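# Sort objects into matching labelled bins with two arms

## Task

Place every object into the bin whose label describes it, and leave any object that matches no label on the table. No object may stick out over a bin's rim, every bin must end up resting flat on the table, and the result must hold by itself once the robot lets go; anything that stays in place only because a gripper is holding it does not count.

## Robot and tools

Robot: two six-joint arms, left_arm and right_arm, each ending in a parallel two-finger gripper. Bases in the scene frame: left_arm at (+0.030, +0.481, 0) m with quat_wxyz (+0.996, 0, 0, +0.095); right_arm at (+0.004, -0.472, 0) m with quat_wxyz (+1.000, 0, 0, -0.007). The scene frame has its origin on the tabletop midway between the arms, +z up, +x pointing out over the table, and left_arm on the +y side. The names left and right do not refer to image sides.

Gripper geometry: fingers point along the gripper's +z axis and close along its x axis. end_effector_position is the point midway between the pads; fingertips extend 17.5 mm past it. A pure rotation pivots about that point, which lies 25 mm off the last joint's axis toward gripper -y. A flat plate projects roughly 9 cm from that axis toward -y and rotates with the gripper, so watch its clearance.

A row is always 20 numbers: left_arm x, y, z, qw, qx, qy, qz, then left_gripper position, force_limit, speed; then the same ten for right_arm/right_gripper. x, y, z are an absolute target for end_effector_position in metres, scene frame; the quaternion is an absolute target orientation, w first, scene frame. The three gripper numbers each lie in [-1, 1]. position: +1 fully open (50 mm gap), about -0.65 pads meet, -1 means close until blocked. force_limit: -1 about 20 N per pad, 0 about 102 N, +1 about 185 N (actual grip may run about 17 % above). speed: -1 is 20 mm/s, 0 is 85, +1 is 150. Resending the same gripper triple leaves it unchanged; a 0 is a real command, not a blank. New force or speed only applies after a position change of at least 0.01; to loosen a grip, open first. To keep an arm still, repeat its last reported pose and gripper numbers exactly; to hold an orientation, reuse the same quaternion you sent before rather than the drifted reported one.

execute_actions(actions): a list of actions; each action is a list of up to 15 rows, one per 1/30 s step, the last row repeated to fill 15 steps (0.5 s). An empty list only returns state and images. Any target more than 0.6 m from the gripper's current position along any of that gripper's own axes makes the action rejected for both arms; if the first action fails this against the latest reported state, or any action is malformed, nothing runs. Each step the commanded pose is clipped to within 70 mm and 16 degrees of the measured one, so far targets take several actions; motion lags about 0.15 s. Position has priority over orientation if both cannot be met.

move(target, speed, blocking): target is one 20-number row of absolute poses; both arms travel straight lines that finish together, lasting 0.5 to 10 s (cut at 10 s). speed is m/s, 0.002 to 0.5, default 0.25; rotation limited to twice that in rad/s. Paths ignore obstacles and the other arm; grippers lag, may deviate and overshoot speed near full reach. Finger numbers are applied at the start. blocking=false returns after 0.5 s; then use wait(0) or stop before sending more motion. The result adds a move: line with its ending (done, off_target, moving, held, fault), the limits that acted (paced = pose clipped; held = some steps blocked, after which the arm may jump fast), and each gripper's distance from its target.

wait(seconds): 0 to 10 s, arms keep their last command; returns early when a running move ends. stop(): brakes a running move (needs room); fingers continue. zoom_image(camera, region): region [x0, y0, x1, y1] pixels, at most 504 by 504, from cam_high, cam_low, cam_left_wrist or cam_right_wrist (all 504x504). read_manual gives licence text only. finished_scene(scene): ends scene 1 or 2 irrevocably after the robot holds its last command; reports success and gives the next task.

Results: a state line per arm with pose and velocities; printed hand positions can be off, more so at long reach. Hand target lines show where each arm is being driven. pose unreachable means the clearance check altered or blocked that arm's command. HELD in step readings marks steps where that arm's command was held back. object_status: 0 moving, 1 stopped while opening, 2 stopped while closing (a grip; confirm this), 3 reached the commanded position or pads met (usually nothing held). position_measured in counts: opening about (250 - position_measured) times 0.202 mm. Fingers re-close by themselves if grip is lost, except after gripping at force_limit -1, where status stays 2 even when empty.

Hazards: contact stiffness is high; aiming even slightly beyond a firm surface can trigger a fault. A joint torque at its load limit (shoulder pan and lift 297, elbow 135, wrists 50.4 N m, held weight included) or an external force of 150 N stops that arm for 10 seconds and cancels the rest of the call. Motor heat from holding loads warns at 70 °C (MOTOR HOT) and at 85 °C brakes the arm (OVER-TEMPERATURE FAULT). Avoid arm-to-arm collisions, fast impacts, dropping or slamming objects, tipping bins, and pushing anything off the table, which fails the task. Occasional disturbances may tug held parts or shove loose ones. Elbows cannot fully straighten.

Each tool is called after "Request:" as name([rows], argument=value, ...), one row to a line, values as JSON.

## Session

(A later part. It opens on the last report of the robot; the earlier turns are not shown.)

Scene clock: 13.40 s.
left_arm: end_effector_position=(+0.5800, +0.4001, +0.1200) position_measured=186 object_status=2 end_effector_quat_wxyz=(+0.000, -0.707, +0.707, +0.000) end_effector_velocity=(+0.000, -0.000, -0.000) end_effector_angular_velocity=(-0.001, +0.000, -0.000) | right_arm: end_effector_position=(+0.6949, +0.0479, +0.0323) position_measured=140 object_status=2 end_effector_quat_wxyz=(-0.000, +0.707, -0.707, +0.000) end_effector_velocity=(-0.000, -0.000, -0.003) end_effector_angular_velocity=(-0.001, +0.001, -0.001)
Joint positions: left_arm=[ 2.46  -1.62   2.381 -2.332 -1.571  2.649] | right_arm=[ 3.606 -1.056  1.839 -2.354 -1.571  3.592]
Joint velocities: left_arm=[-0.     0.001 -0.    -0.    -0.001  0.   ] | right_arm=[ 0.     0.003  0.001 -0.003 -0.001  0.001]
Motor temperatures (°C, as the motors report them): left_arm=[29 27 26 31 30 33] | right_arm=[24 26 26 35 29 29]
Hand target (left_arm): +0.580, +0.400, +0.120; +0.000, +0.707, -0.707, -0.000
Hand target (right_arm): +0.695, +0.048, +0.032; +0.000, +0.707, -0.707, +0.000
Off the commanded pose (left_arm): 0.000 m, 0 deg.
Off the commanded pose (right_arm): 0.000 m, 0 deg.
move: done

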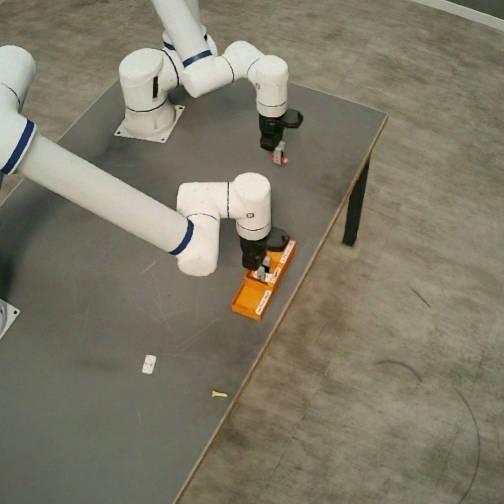

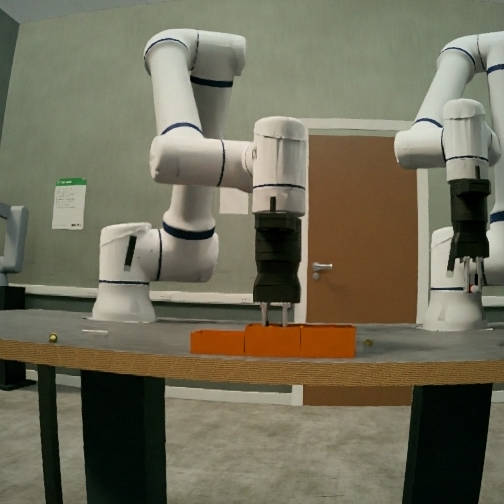

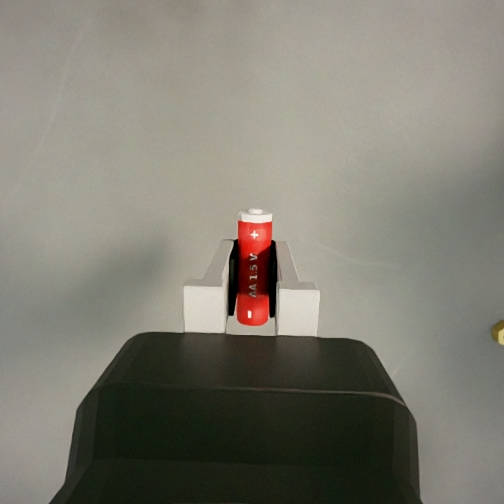

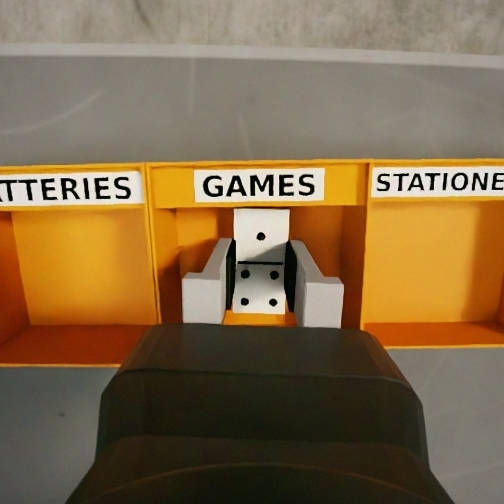

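Request:
move(target=[0.58,0.4,0.12,0,0.7071,-0.7071,0,-1,-0.5,0.5,0.695,0.048,0.026,0,0.7071,-0.7071,0,-1,-0.5,0.5], speed=0.05)

Request:
move(target=[0.58,0.4,0.12,0,0.7071,-0.7071,0,-1,-0.5,0.5,0.695,0.048,0.026,0,0.7071,-0.7071,0,0.5,-0.5,0.5])

Request:
move(target=[0.58,0.4,0.12,0,0.7071,-0.7071,0,-1,-0.5,0.5,0.695,0.048,0.095,0,0.7071,-0.7071,0,0.5,-0.5,0.5])

Request:
move(target=[0.69,0.133,0.09,0,1,0,0,-1,-0.5,0.5,0.546,-0.324,0.05,0,0.991,0.131,0,1,-0.5,0.5], speed=0.5)

Scene clock: 14.47 s.
left_arm: end_effector_position=(+0.5800, +0.4000, +0.1200) position_measured=186 object_status=2 end_effector_quat_wxyz=(-0.000, -0.707, +0.707, -0.000) end_effector_velocity=(-0.000, +0.001, +0.000) end_effector_angular_velocity=(-0.000, -0.001, +0.001) | right_arm: end_effector_position=(+0.6950, +0.0480, +0.0262) position_measured=140 object_status=2 end_effector_quat_wxyz=(-0.000, +0.707, -0.707, +0.000) end_effector_velocity=(-0.000, -0.001, -0.003) end_effector_angular_velocity=(-0.001, +0.001, -0.001)
Joint positions: left_arm=[ 2.46  -1.62   2.381 -2.332 -1.571  2.649] | right_arm=[ 3.606 -1.049  1.841 -2.363 -1.571  3.593]
Joint velocities: left_arm=[ 0.001 -0.001  0.     0.     0.    -0.   ] | right_arm=[-0.001  0.004  0.001 -0.003 -0.001  0.   ]
Motor temperatures (°C, as the motors report them): left_arm=[29 27 26 31 30 33] | right_arm=[24 26 26 35 29 29]
Hand target (left_arm): +0.580, +0.400, +0.120; +0.000, +0.707, -0.707, +0.000
Hand target (right_arm): +0.695, +0.048, +0.026; +0.000, +0.707, -0.707, -0.000
Off the commanded pose (left_arm): 0.000 m, 0 deg.
Off the commanded pose (right_arm): 0.000 m, 0 deg.
move: done

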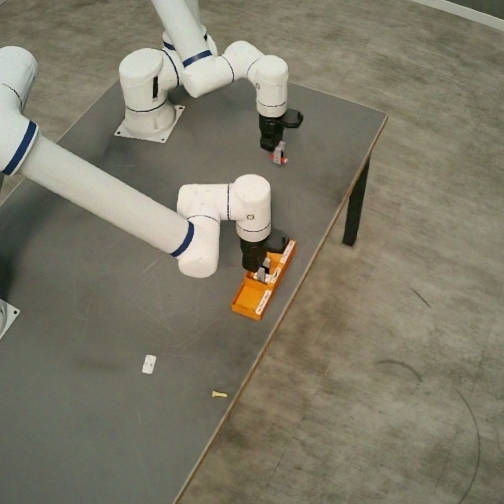

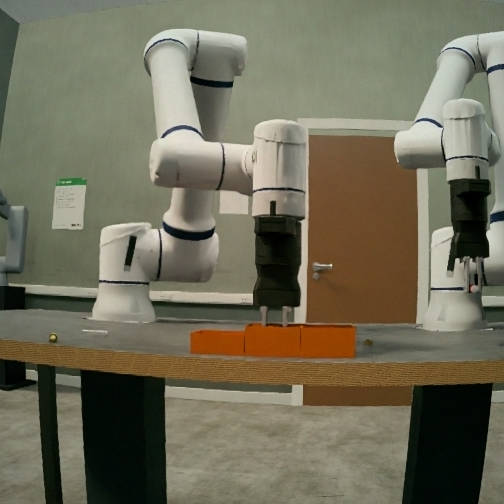

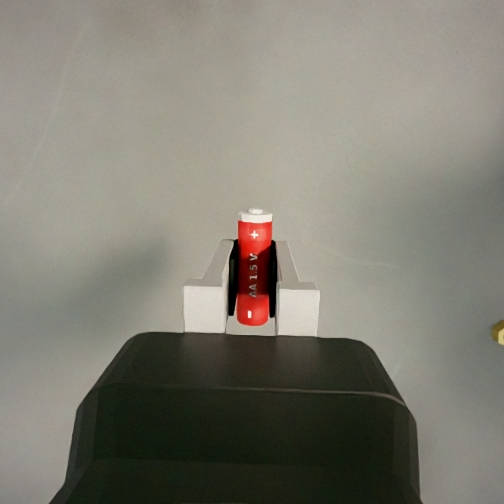

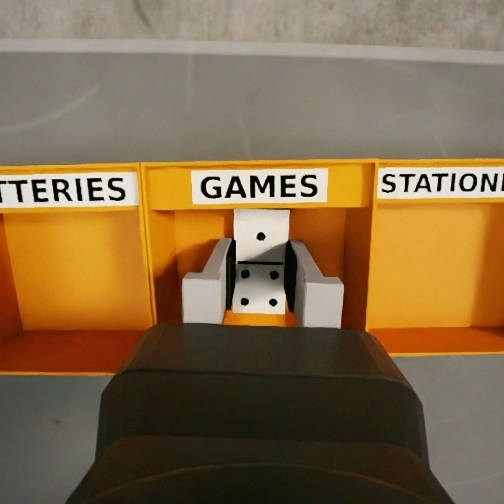

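Scene clock: 15.17 s.
left_arm: end_effector_position=(+0.5800, +0.4000, +0.1200) position_measured=186 object_status=2 end_effector_quat_wxyz=(-0.000, -0.707, +0.707, -0.000) end_effector_velocity=(+0.000, -0.000, +0.000) end_effector_angular_velocity=(-0.000, -0.001, +0.001) | right_arm: end_effector_position=(+0.6950, +0.0480, +0.0260) position_measured=78 object_status=3 end_effector_quat_wxyz=(-0.000, +0.707, -0.707, +0.000) end_effector_velocity=(-0.000, +0.001, -0.001) end_effector_angular_velocity=(-0.001, -0.001, +0.004)
Joint positions: left_arm=[ 2.46  -1.62   2.381 -2.332 -1.571  2.649] | right_arm=[ 3.606 -1.048  1.841 -2.363 -1.571  3.593]
Joint velocities: left_arm=[ 0.     0.    -0.001  0.     0.    -0.   ] | right_arm=[ 0.002  0.001 -0.    -0.001 -0.001 -0.002]
Motor temperatures (°C, as the motors report them): left_arm=[29 27 26 31 30 33] | right_arm=[24 26 26 35 29 29]
Hand target (left_arm): +0.580, +0.400, +0.120; +0.000, +0.707, -0.707, -0.000
Hand target (right_arm): +0.695, +0.048, +0.026; +0.000, +0.707, -0.707, -0.000
Off the commanded pose (left_arm): 0.000 m, 0 deg.
Off the commanded pose (right_arm): 0.000 m, 0 deg.
move: done

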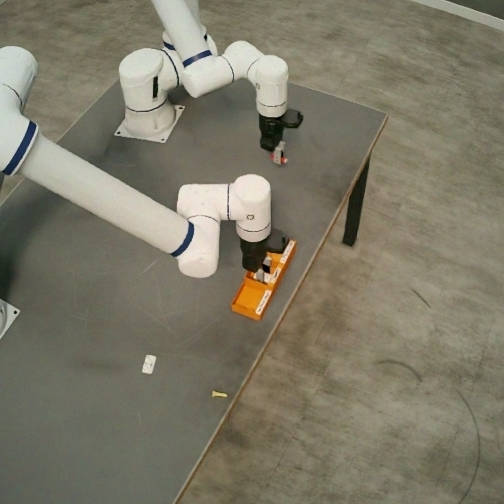

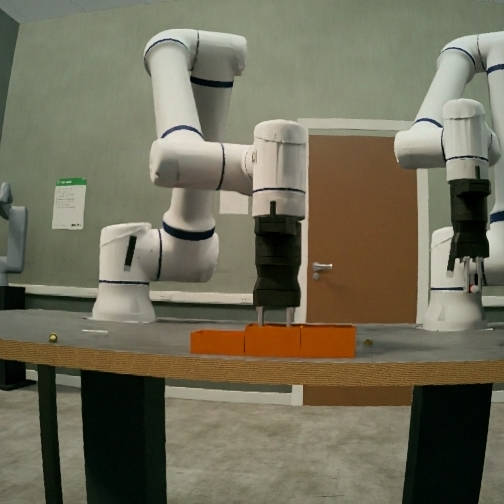

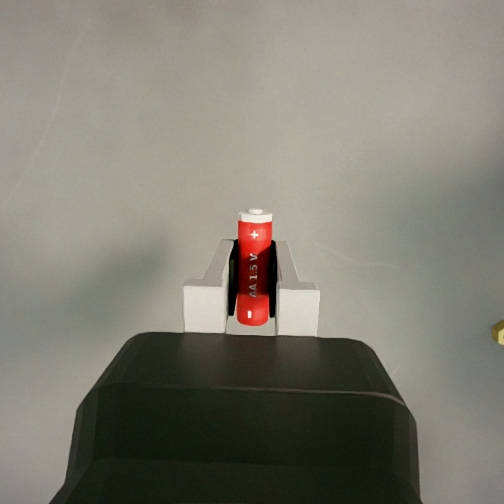

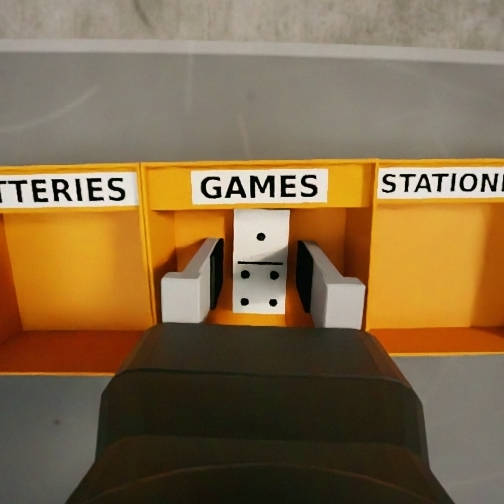

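Scene clock: 16.07 s.
left_arm: end_effector_position=(+0.5800, +0.4000, +0.1200) position_measured=186 object_status=2 end_effector_quat_wxyz=(-0.000, -0.707, +0.707, -0.000) end_effector_velocity=(-0.000, +0.000, -0.000) end_effector_angular_velocity=(-0.001, +0.001, +0.000) | right_arm: end_effector_position=(+0.6952, +0.0481, +0.0947) position_measured=78 object_status=3 end_effector_quat_wxyz=(+0.000, +0.707, -0.707, -0.000) end_effector_velocity=(+0.001, -0.000, +0.003) end_effector_angular_velocity=(+0.001, -0.001, -0.001)
Joint positions: left_arm=[ 2.46  -1.62   2.381 -2.332 -1.571  2.649] | right_arm=[ 3.606 -1.126  1.808 -2.253 -1.571  3.593]
Joint velocities: left_arm=[ 0.001 -0.001  0.001  0.    -0.001  0.   ] | right_arm=[-0.001 -0.002 -0.002  0.003  0.001  0.001]
Motor temperatures (°C, as the motors report them): left_arm=[29 27 26 31 30 33] | right_arm=[24 26 26 35 29 29]
Hand target (left_arm): +0.580, +0.400, +0.120; +0.000, +0.707, -0.707, -0.000
Hand target (right_arm): +0.695, +0.048, +0.095; -0.000, +0.707, -0.707, +0.000
Off the commanded pose (left_arm): 0.000 m, 0 deg.
Off the commanded pose (right_arm): 0.000 m, 0 deg.
move: done

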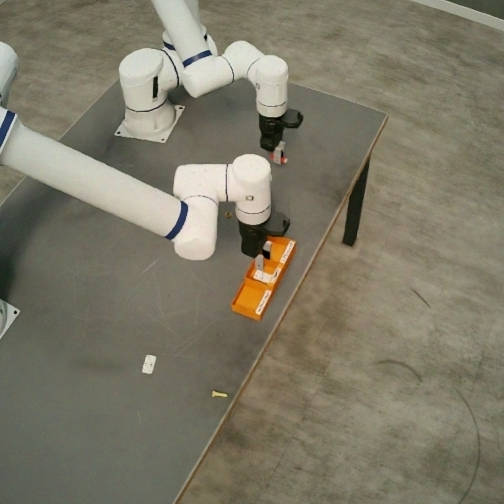

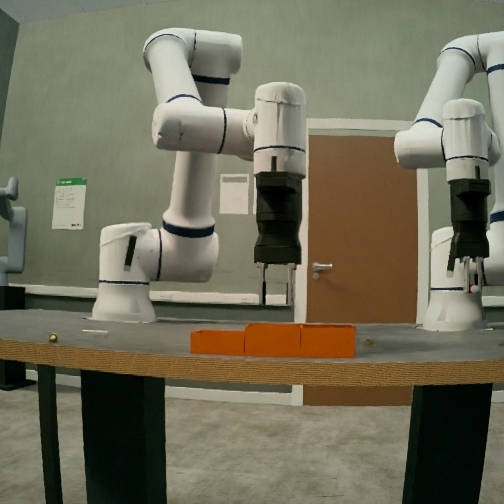

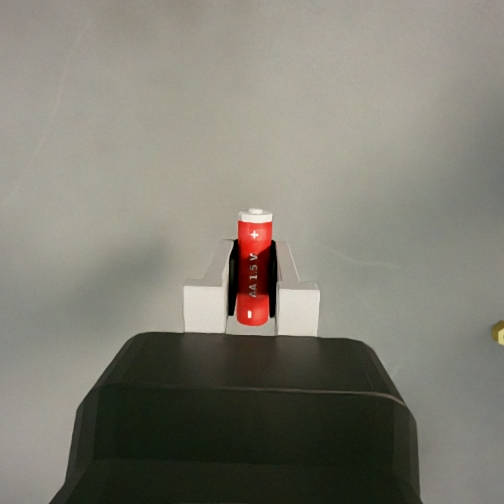

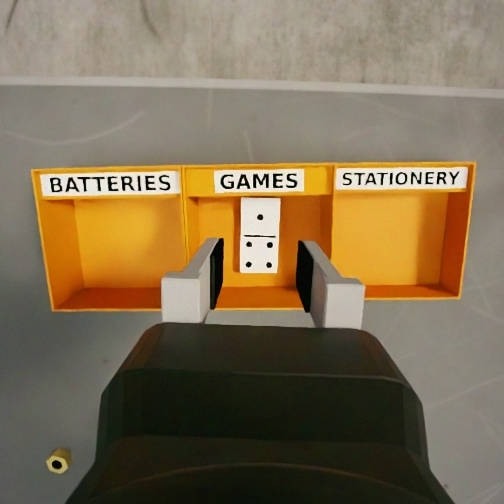

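Scene clock: 18.53 s.
left_arm: end_effector_position=(+0.6903, +0.1328, +0.0903) position_measured=186 object_status=2 end_effector_quat_wxyz=(+0.001, +1.000, -0.000, -0.000) end_effector_velocity=(+0.001, -0.001, -0.000) end_effector_angular_velocity=(+0.001, +0.000, +0.008) | right_arm: end_effector_position=(+0.5453, -0.3228, +0.0509) position_measured=3 object_status=3 end_effector_quat_wxyz=(-0.001, +0.991, +0.131, -0.000) end_effector_velocity=(+0.001, -0.002, +0.001) end_effector_angular_velocity=(+0.001, -0.004, +0.010)
Joint positions: left_arm=[ 2.203 -1.235  1.987 -2.324 -1.572  0.822] | right_arm=[ 3.056 -1.448  2.382 -2.504 -1.569  1.21 ]
Joint velocities: left_arm=[-0.001  0.002 -0.003  0.001  0.001 -0.009] | right_arm=[-0.004 -0.002  0.    -0.002  0.001 -0.014]
Motor temperatures (°C, as the motors report them): left_arm=[29 27 26 31 30 33] | right_arm=[24 26 26 35 29 29]
Hand target (left_arm): +0.690, +0.133, +0.090; +0.001, +1.000, -0.000, -0.000
Hand target (right_arm): +0.545, -0.323, +0.051; -0.001, +0.991, +0.131, -0.000
Off the commanded pose (left_arm): 0.000 m, 0 deg.
Off the commanded pose (right_arm): 0.002 m, 0 deg.
move: done

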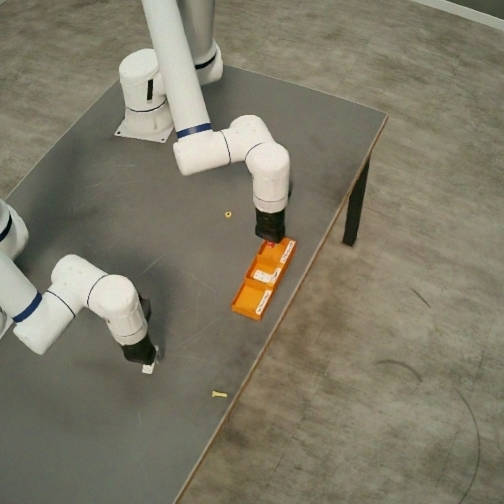

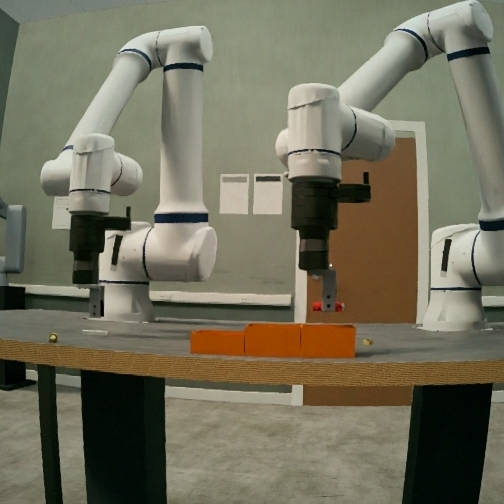

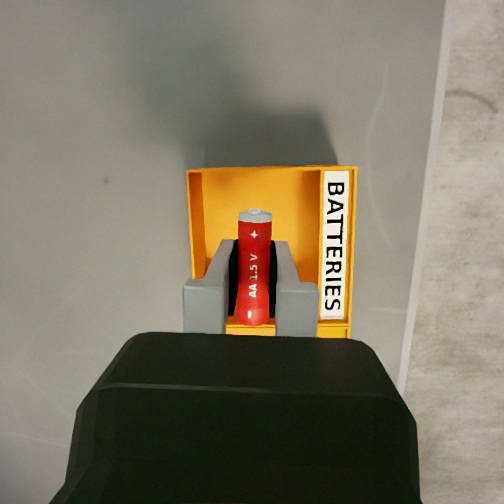

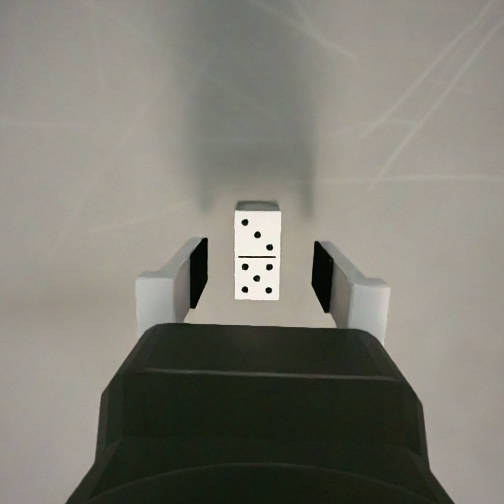

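Request:
move(target=[0.69,0.136,0.028,0,1,0,0,-1,-0.5,0.5,0.5445,-0.327,0.019,0,0.991,0.131,0,1,-0.5,0.5], speed=0.1)

Request:
move(target=[0.69,0.136,0.028,0,1,0,0,0.1,-0.5,0.5,0.5445,-0.327,0.019,0,0.991,0.131,0,-1,-0.5,0.5])

Request:
move(target=[0.69,0.136,0.09,0,1,0,0,0.1,-0.5,0.5,0.56,-0.3,0.085,0,0.991,0.131,0,-1,-0.5,0.5])

Request:
move(target=[0.6,0.46,0.12,0,1,0,0,0.1,-0.5,0.5,0.693,0.049,0.08,0,1,0,0,-1,-0.5,0.5], speed=0.5)

Scene clock: 19.93 s.
left_arm: end_effector_position=(+0.6901, +0.1359, +0.0282) position_measured=186 object_status=2 end_effector_quat_wxyz=(+0.000, +1.000, -0.000, +0.000) end_effector_velocity=(+0.000, -0.001, -0.001) end_effector_angular_velocity=(-0.000, -0.001, -0.001) | right_arm: end_effector_position=(+0.5444, -0.3270, +0.0192) position_measured=3 object_status=3 end_effector_quat_wxyz=(-0.000, +0.991, +0.131, +0.000) end_effector_velocity=(-0.001, -0.000, -0.002) end_effector_angular_velocity=(+0.000, +0.003, +0.001)
Joint positions: left_arm=[ 2.205 -1.157  2.022 -2.436 -1.571  0.824] | right_arm=[ 3.049 -1.388  2.403 -2.586 -1.571  1.202]
Joint velocities: left_arm=[-0.001  0.002  0.001 -0.004  0.001  0.   ] | right_arm=[-0.     0.003  0.002 -0.001 -0.    -0.001]
Motor temperatures (°C, as the motors report them): left_arm=[29 27 26 31 30 33] | right_arm=[24 26 26 35 29 29]
Hand target (left_arm): +0.690, +0.136, +0.028; -0.000, +1.000, -0.000, +0.000
Hand target (right_arm): +0.544, -0.327, +0.019; -0.000, +0.991, +0.131, -0.000
Off the commanded pose (left_arm): 0.000 m, 0 deg.
Off the commanded pose (right_arm): 0.000 m, 0 deg.
move: done

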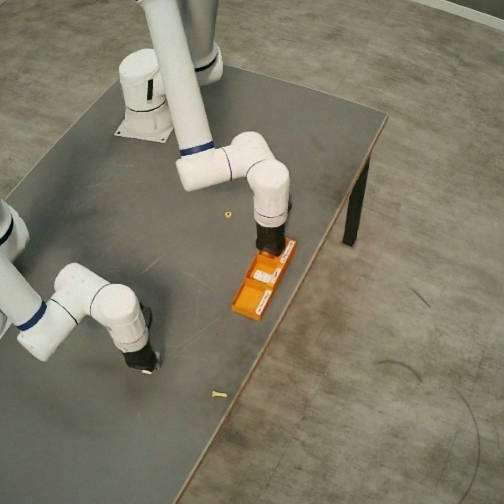

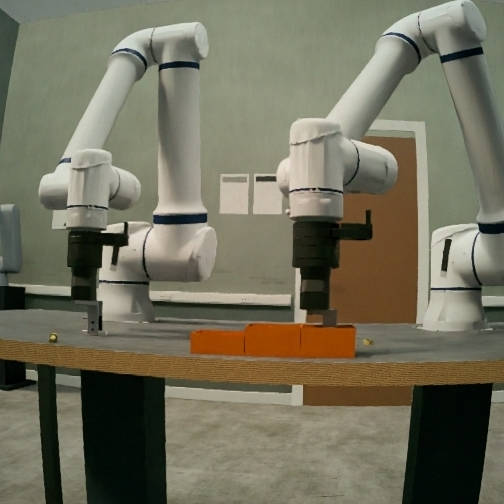

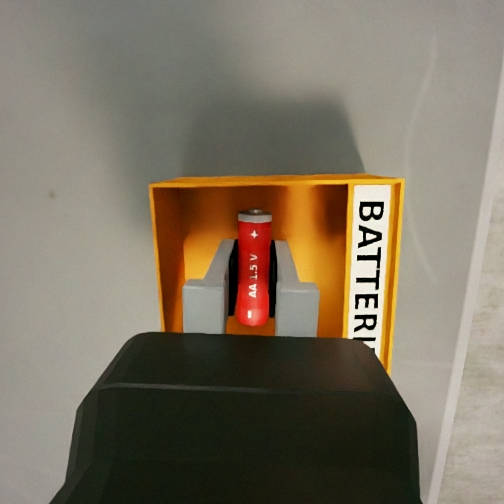

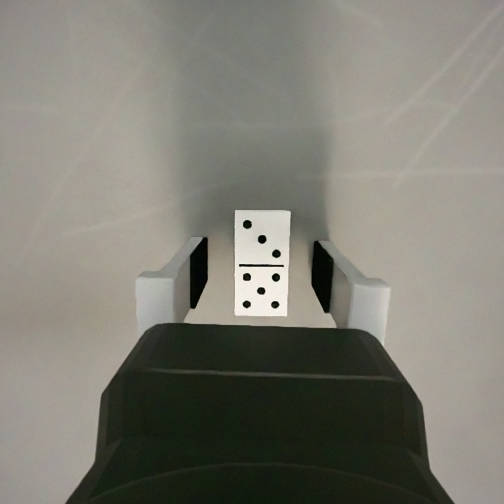

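Scene clock: 20.63 s.
left_arm: end_effector_position=(+0.6900, +0.1360, +0.0280) position_measured=138 object_status=3 end_effector_quat_wxyz=(-0.000, +1.000, -0.000, -0.000) end_effector_velocity=(+0.001, +0.001, +0.000) end_effector_angular_velocity=(-0.000, -0.000, +0.001) | right_arm: end_effector_position=(+0.5444, -0.3270, +0.0190) position_measured=140 object_status=2 end_effector_quat_wxyz=(-0.000, +0.991, +0.131, -0.000) end_effector_velocity=(-0.001, -0.000, -0.001) end_effector_angular_velocity=(+0.001, +0.001, -0.001)
Joint positions: left_arm=[ 2.205 -1.157  2.022 -2.436 -1.571  0.824] | right_arm=[ 3.049 -1.387  2.403 -2.587 -1.571  1.202]
Joint velocities: left_arm=[ 0.002  0.    -0.     0.    -0.     0.   ] | right_arm=[-0.001 -0.     0.002 -0.     0.001  0.   ]
Motor temperatures (°C, as the motors report them): left_arm=[29 27 26 31 30 33] | right_arm=[24 26 26 35 29 29]
Hand target (left_arm): +0.690, +0.136, +0.028; -0.000, +1.000, -0.000, -0.000
Hand target (right_arm): +0.544, -0.327, +0.019; -0.000, +0.991, +0.131, +0.000
Off the commanded pose (left_arm): 0.000 m, 0 deg.
Off the commanded pose (right_arm): 0.000 m, 0 deg.
move: done

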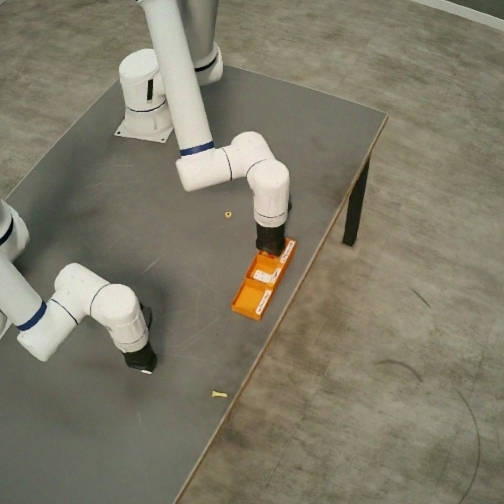

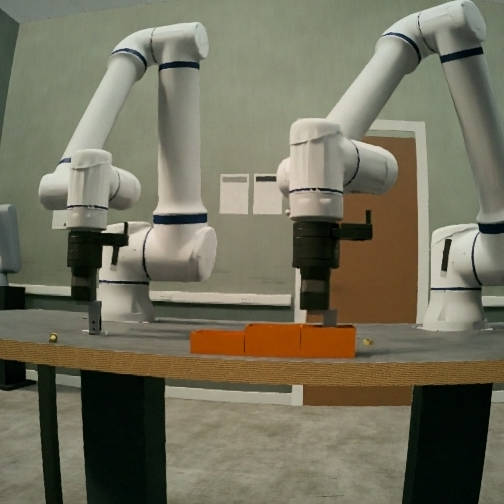

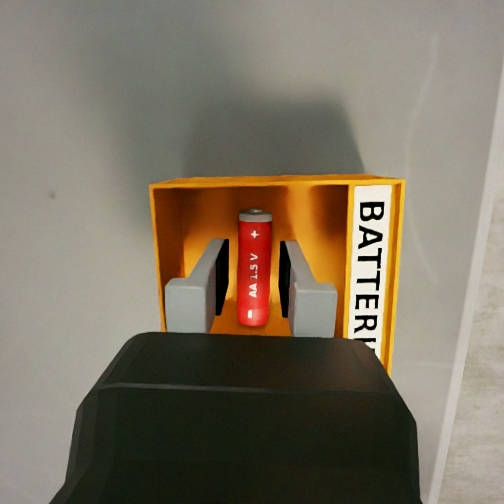

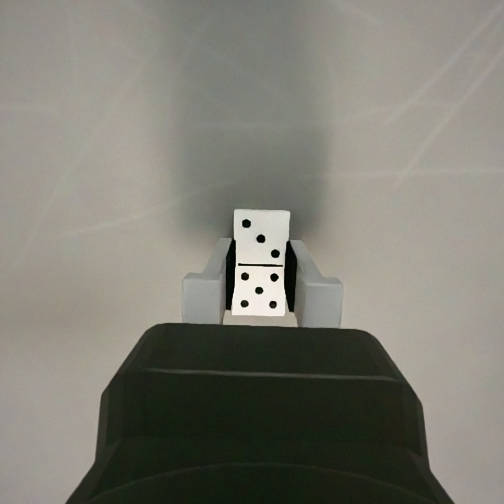

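Scene clock: 21.53 s.
left_arm: end_effector_position=(+0.6899, +0.1362, +0.0899) position_measured=138 object_status=3 end_effector_quat_wxyz=(-0.000, +1.000, +0.000, +0.000) end_effector_velocity=(-0.000, +0.001, +0.002) end_effector_angular_velocity=(+0.000, +0.001, +0.000) | right_arm: end_effector_position=(+0.5602, -0.3002, +0.0846) position_measured=140 object_status=2 end_effector_quat_wxyz=(+0.000, +0.991, +0.131, -0.000) end_effector_velocity=(-0.000, +0.000, +0.001) end_effector_angular_velocity=(-0.001, +0.001, +0.001)
Joint positions: left_arm=[ 2.205 -1.237  1.991 -2.325 -1.571  0.824] | right_arm=[ 3.101 -1.478  2.324 -2.417 -1.571  1.254]
Joint velocities: left_arm=[ 0.001 -0.002 -0.001  0.004 -0.001  0.   ] | right_arm=[ 0.001 -0.002 -0.002  0.005 -0.001  0.001]
Motor temperatures (°C, as the motors report them): left_arm=[29 27 26 31 30 33] | right_arm=[24 26 26 35 29 29]
Hand target (left_arm): +0.690, +0.136, +0.090; +0.000, +1.000, -0.000, +0.000
Hand target (right_arm): +0.560, -0.300, +0.085; +0.000, +0.991, +0.131, -0.000
Off the commanded pose (left_arm): 0.000 m, 0 deg.
Off the commanded pose (right_arm): 0.001 m, 0 deg.
move: done

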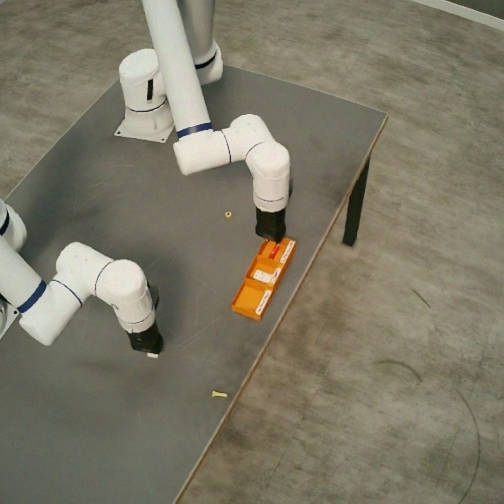

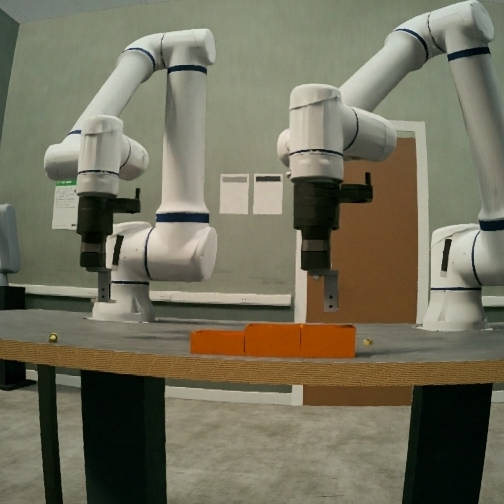

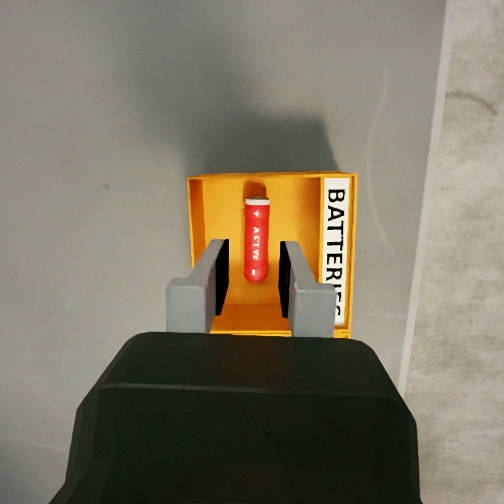

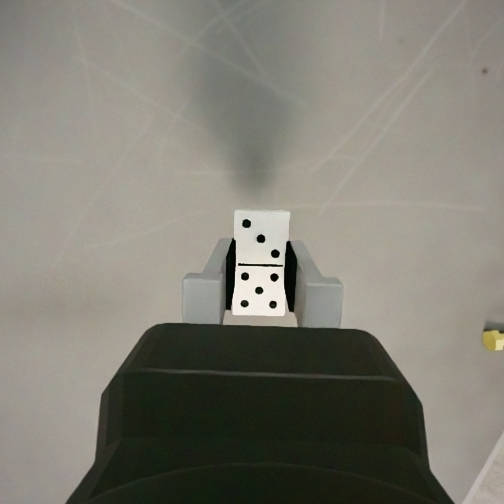

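Scene clock: 23.00 s.
left_arm: end_effector_position=(+0.5996, +0.4603, +0.1196) position_measured=138 object_status=3 end_effector_quat_wxyz=(-0.001, +1.000, +0.000, +0.000) end_effector_velocity=(-0.001, +0.001, +0.000) end_effector_angular_velocity=(+0.000, +0.001, -0.001) | right_arm: end_effector_position=(+0.6934, +0.0479, +0.0793) position_measured=140 object_status=2 end_effector_quat_wxyz=(+0.001, +1.000, +0.000, +0.000) end_effector_velocity=(+0.000, +0.002, -0.000) end_effector_angular_velocity=(-0.002, +0.002, -0.001)
Joint positions: left_arm=[ 2.556 -1.55   2.313 -2.334 -1.569  1.175] | right_arm=[ 3.567 -1.104  1.809 -2.275 -1.573  1.983]
Joint velocities: left_arm=[ 0.002 -0.001  0.001  0.001 -0.     0.003] | right_arm=[ 0.003  0.003 -0.005  0.004 -0.001  0.003]
Motor temperatures (°C, as the motors report them): left_arm=[29 27 26 31 30 33] | right_arm=[24 26 26 35 29 29]
Hand target (left_arm): +0.600, +0.460, +0.120; -0.001, +1.000, +0.000, +0.000
Hand target (right_arm): +0.694, +0.048, +0.079; +0.001, +1.000, +0.000, +0.000
Off the commanded pose (left_arm): 0.001 m, 0 deg.
Off the commanded pose (right_arm): 0.001 m, 0 deg.
move: done; limits=paced

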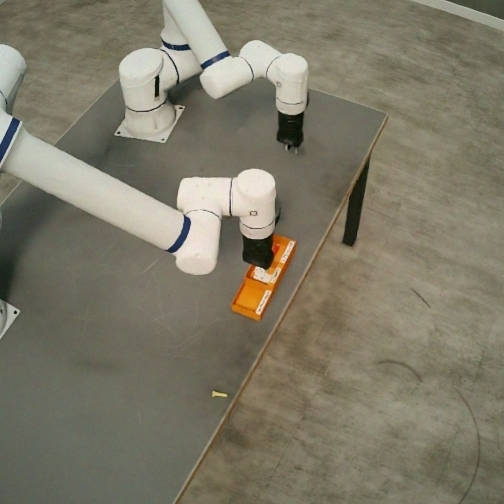

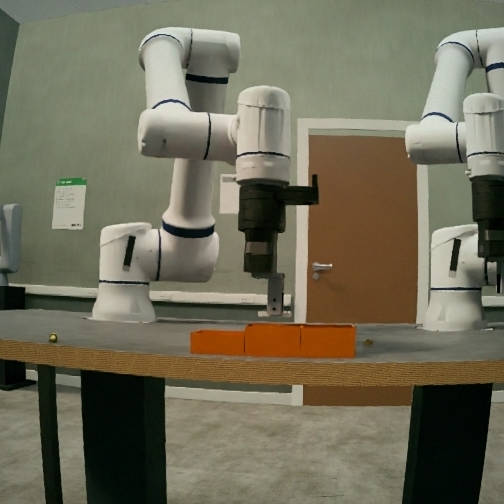

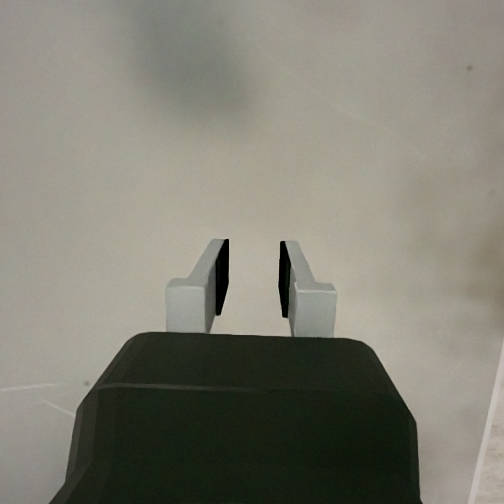

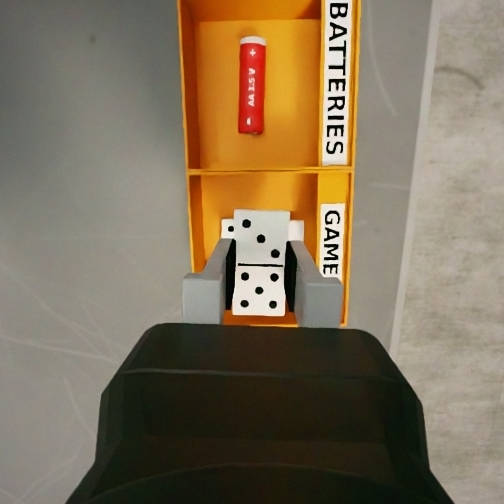

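Request:
move(target=[0.6,0.46,0.12,0,1,0,0,0.1,-0.5,0.5,0.691,0.049,0.035,0,1,0,0,-1,-0.5,0.5], speed=0.1)

Request:
move(target=[0.6,0.46,0.12,0,1,0,0,0.1,-0.5,0.5,0.691,0.049,0.035,0,1,0,0,0.3,-0.5,0.5])

Request:
move(target=[0.6,0.46,0.12,0,1,0,0,0.1,-0.5,0.5,0.691,0.049,0.11,0,1,0,0,0.3,-0.5,0.5])

Scene clock: 24.03 s.
left_arm: end_effector_position=(+0.6000, +0.4600, +0.1200) position_measured=138 object_status=3 end_effector_quat_wxyz=(-0.000, +1.000, +0.000, +0.000) end_effector_velocity=(+0.000, +0.001, -0.000) end_effector_angular_velocity=(+0.000, +0.000, +0.002) | right_arm: end_effector_position=(+0.6909, +0.0489, +0.0353) position_measured=140 object_status=2 end_effector_quat_wxyz=(+0.000, +1.000, +0.000, +0.000) end_effector_velocity=(-0.001, -0.000, -0.003) end_effector_angular_velocity=(-0.002, +0.001, +0.000)
Joint positions: left_arm=[ 2.557 -1.549  2.312 -2.334 -1.571  1.176] | right_arm=[ 3.569 -1.057  1.833 -2.347 -1.571  1.985]
Joint velocities: left_arm=[ 0.001  0.    -0.     0.     0.    -0.001] | right_arm=[ 0.001  0.003  0.002 -0.003 -0.001  0.001]
Motor temperatures (°C, as the motors report them): left_arm=[29 27 26 31 30 33] | right_arm=[24 26 26 35 29 29]
Hand target (left_arm): +0.600, +0.460, +0.120; -0.000, +1.000, +0.000, -0.000
Hand target (right_arm): +0.691, +0.049, +0.035; +0.000, +1.000, -0.000, +0.000
Off the commanded pose (left_arm): 0.000 m, 0 deg.
Off the commanded pose (right_arm): 0.000 m, 0 deg.
move: done

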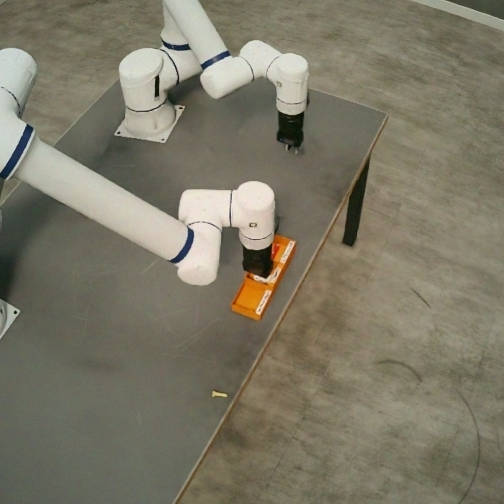

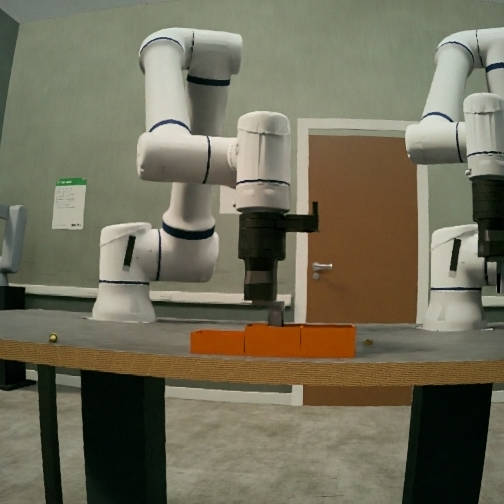

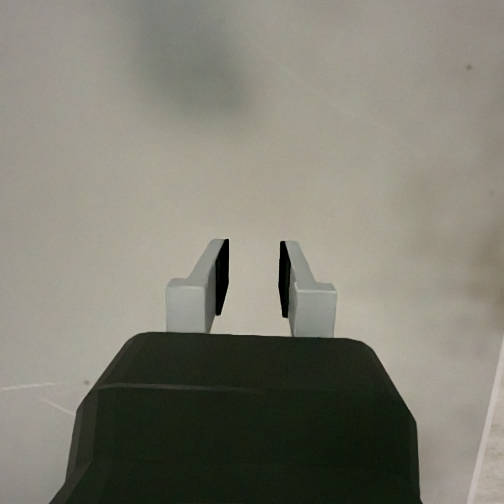

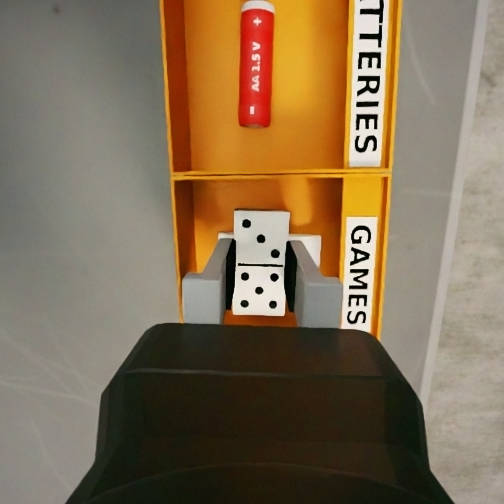

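Scene clock: 24.73 s.
left_arm: end_effector_position=(+0.6000, +0.4600, +0.1200) position_measured=138 object_status=3 end_effector_quat_wxyz=(-0.000, +1.000, -0.000, -0.000) end_effector_velocity=(-0.000, -0.000, -0.001) end_effector_angular_velocity=(-0.000, +0.001, -0.000) | right_arm: end_effector_position=(+0.6909, +0.0489, +0.0349) position_measured=107 object_status=3 end_effector_quat_wxyz=(+0.000, +1.000, -0.000, -0.000) end_effector_velocity=(+0.000, -0.000, -0.000) end_effector_angular_velocity=(+0.000, +0.001, -0.002)
Joint positions: left_arm=[ 2.557 -1.549  2.312 -2.334 -1.571  1.176] | right_arm=[ 3.569 -1.056  1.833 -2.347 -1.571  1.985]
Joint velocities: left_arm=[-0.     0.001  0.     0.    -0.001  0.   ] | right_arm=[-0.001  0.    -0.001  0.001  0.001  0.001]
Motor temperatures (°C, as the motors report them): left_arm=[29 27 26 31 30 33] | right_arm=[24 26 26 35 29 29]
Hand target (left_arm): +0.600, +0.460, +0.120; -0.000, +1.000, +0.000, -0.000
Hand target (right_arm): +0.691, +0.049, +0.035; -0.000, +1.000, -0.000, +0.000
Off the commanded pose (left_arm): 0.000 m, 0 deg.
Off the commanded pose (right_arm): 0.000 m, 0 deg.
move: done

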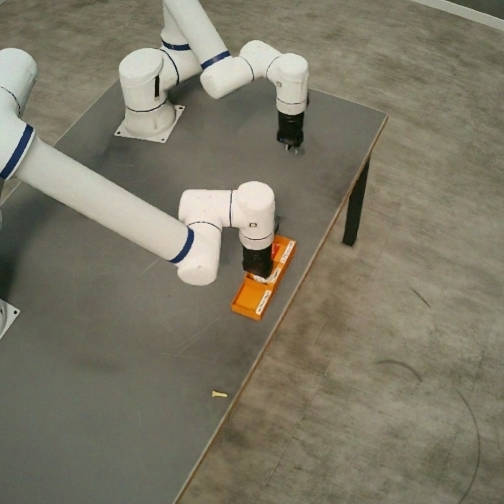

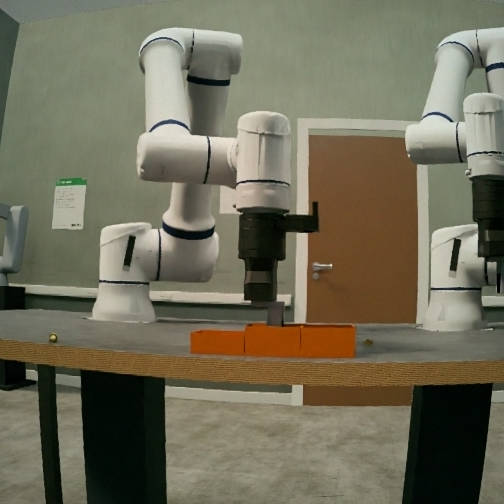

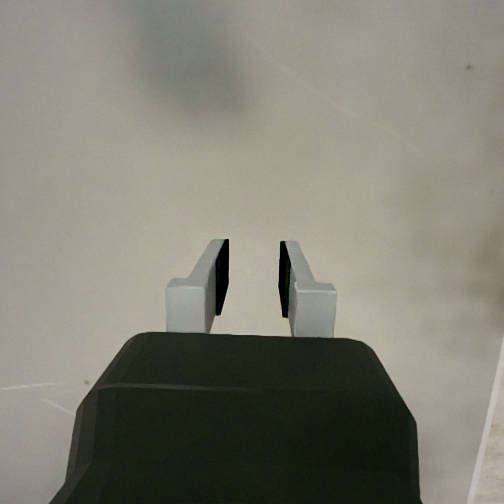

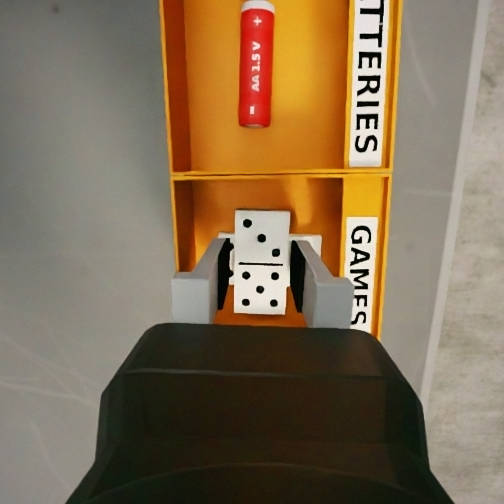

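Scene clock: 25.63 s.
left_arm: end_effector_position=(+0.6000, +0.4600, +0.1200) position_measured=138 object_status=3 end_effector_quat_wxyz=(-0.000, +1.000, -0.000, -0.000) end_effector_velocity=(-0.000, -0.000, +0.000) end_effector_angular_velocity=(-0.000, -0.000, -0.001) | right_arm: end_effector_position=(+0.6912, +0.0492, +0.1097) position_measured=107 object_status=3 end_effector_quat_wxyz=(-0.000, +1.000, -0.000, -0.000) end_effector_velocity=(-0.001, -0.000, +0.001) end_effector_angular_velocity=(-0.000, +0.002, -0.001)
Joint positions: left_arm=[ 2.557 -1.549  2.312 -2.334 -1.571  1.176] | right_arm=[ 3.569 -1.138  1.794 -2.227 -1.571  1.985]
Joint velocities: left_arm=[-0.001 -0.001  0.001  0.    -0.     0.   ] | right_arm=[-0.    -0.001 -0.001  0.004  0.     0.001]
Motor temperatures (°C, as the motors report them): left_arm=[29 27 26 31 30 33] | right_arm=[24 26 26 35 29 29]
Hand target (left_arm): +0.600, +0.460, +0.120; -0.000, +1.000, +0.000, -0.000
Hand target (right_arm): +0.691, +0.049, +0.110; -0.000, +1.000, -0.000, +0.000
Off the commanded pose (left_arm): 0.000 m, 0 deg.
Off the commanded pose (right_arm): 0.000 m, 0 deg.
move: done

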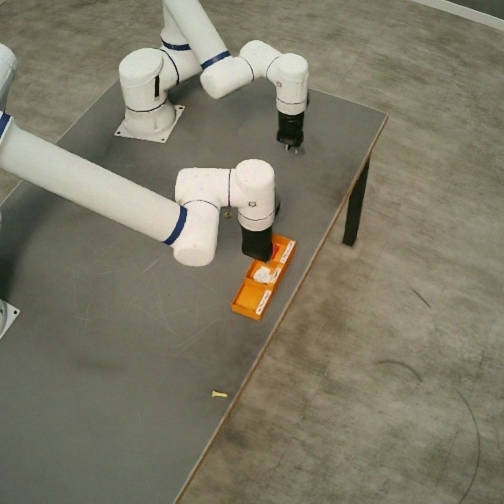

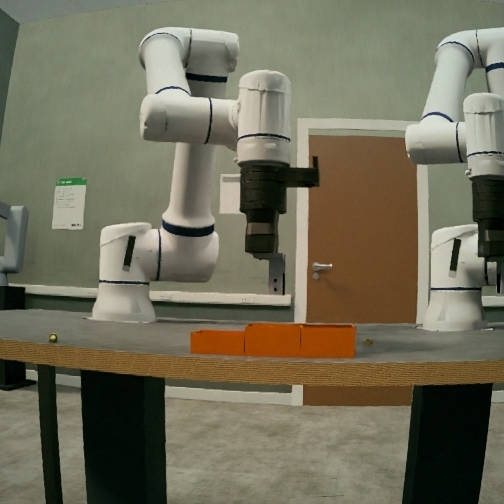

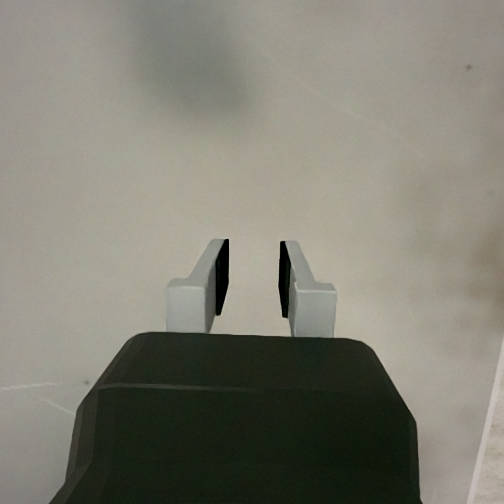

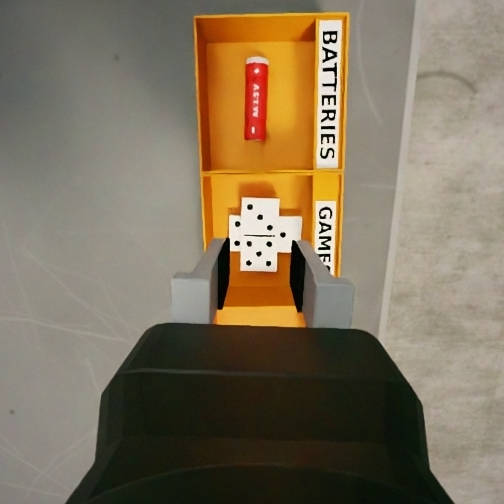

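Request:
finished_scene(scene=1)

The scene is finished: the task was done.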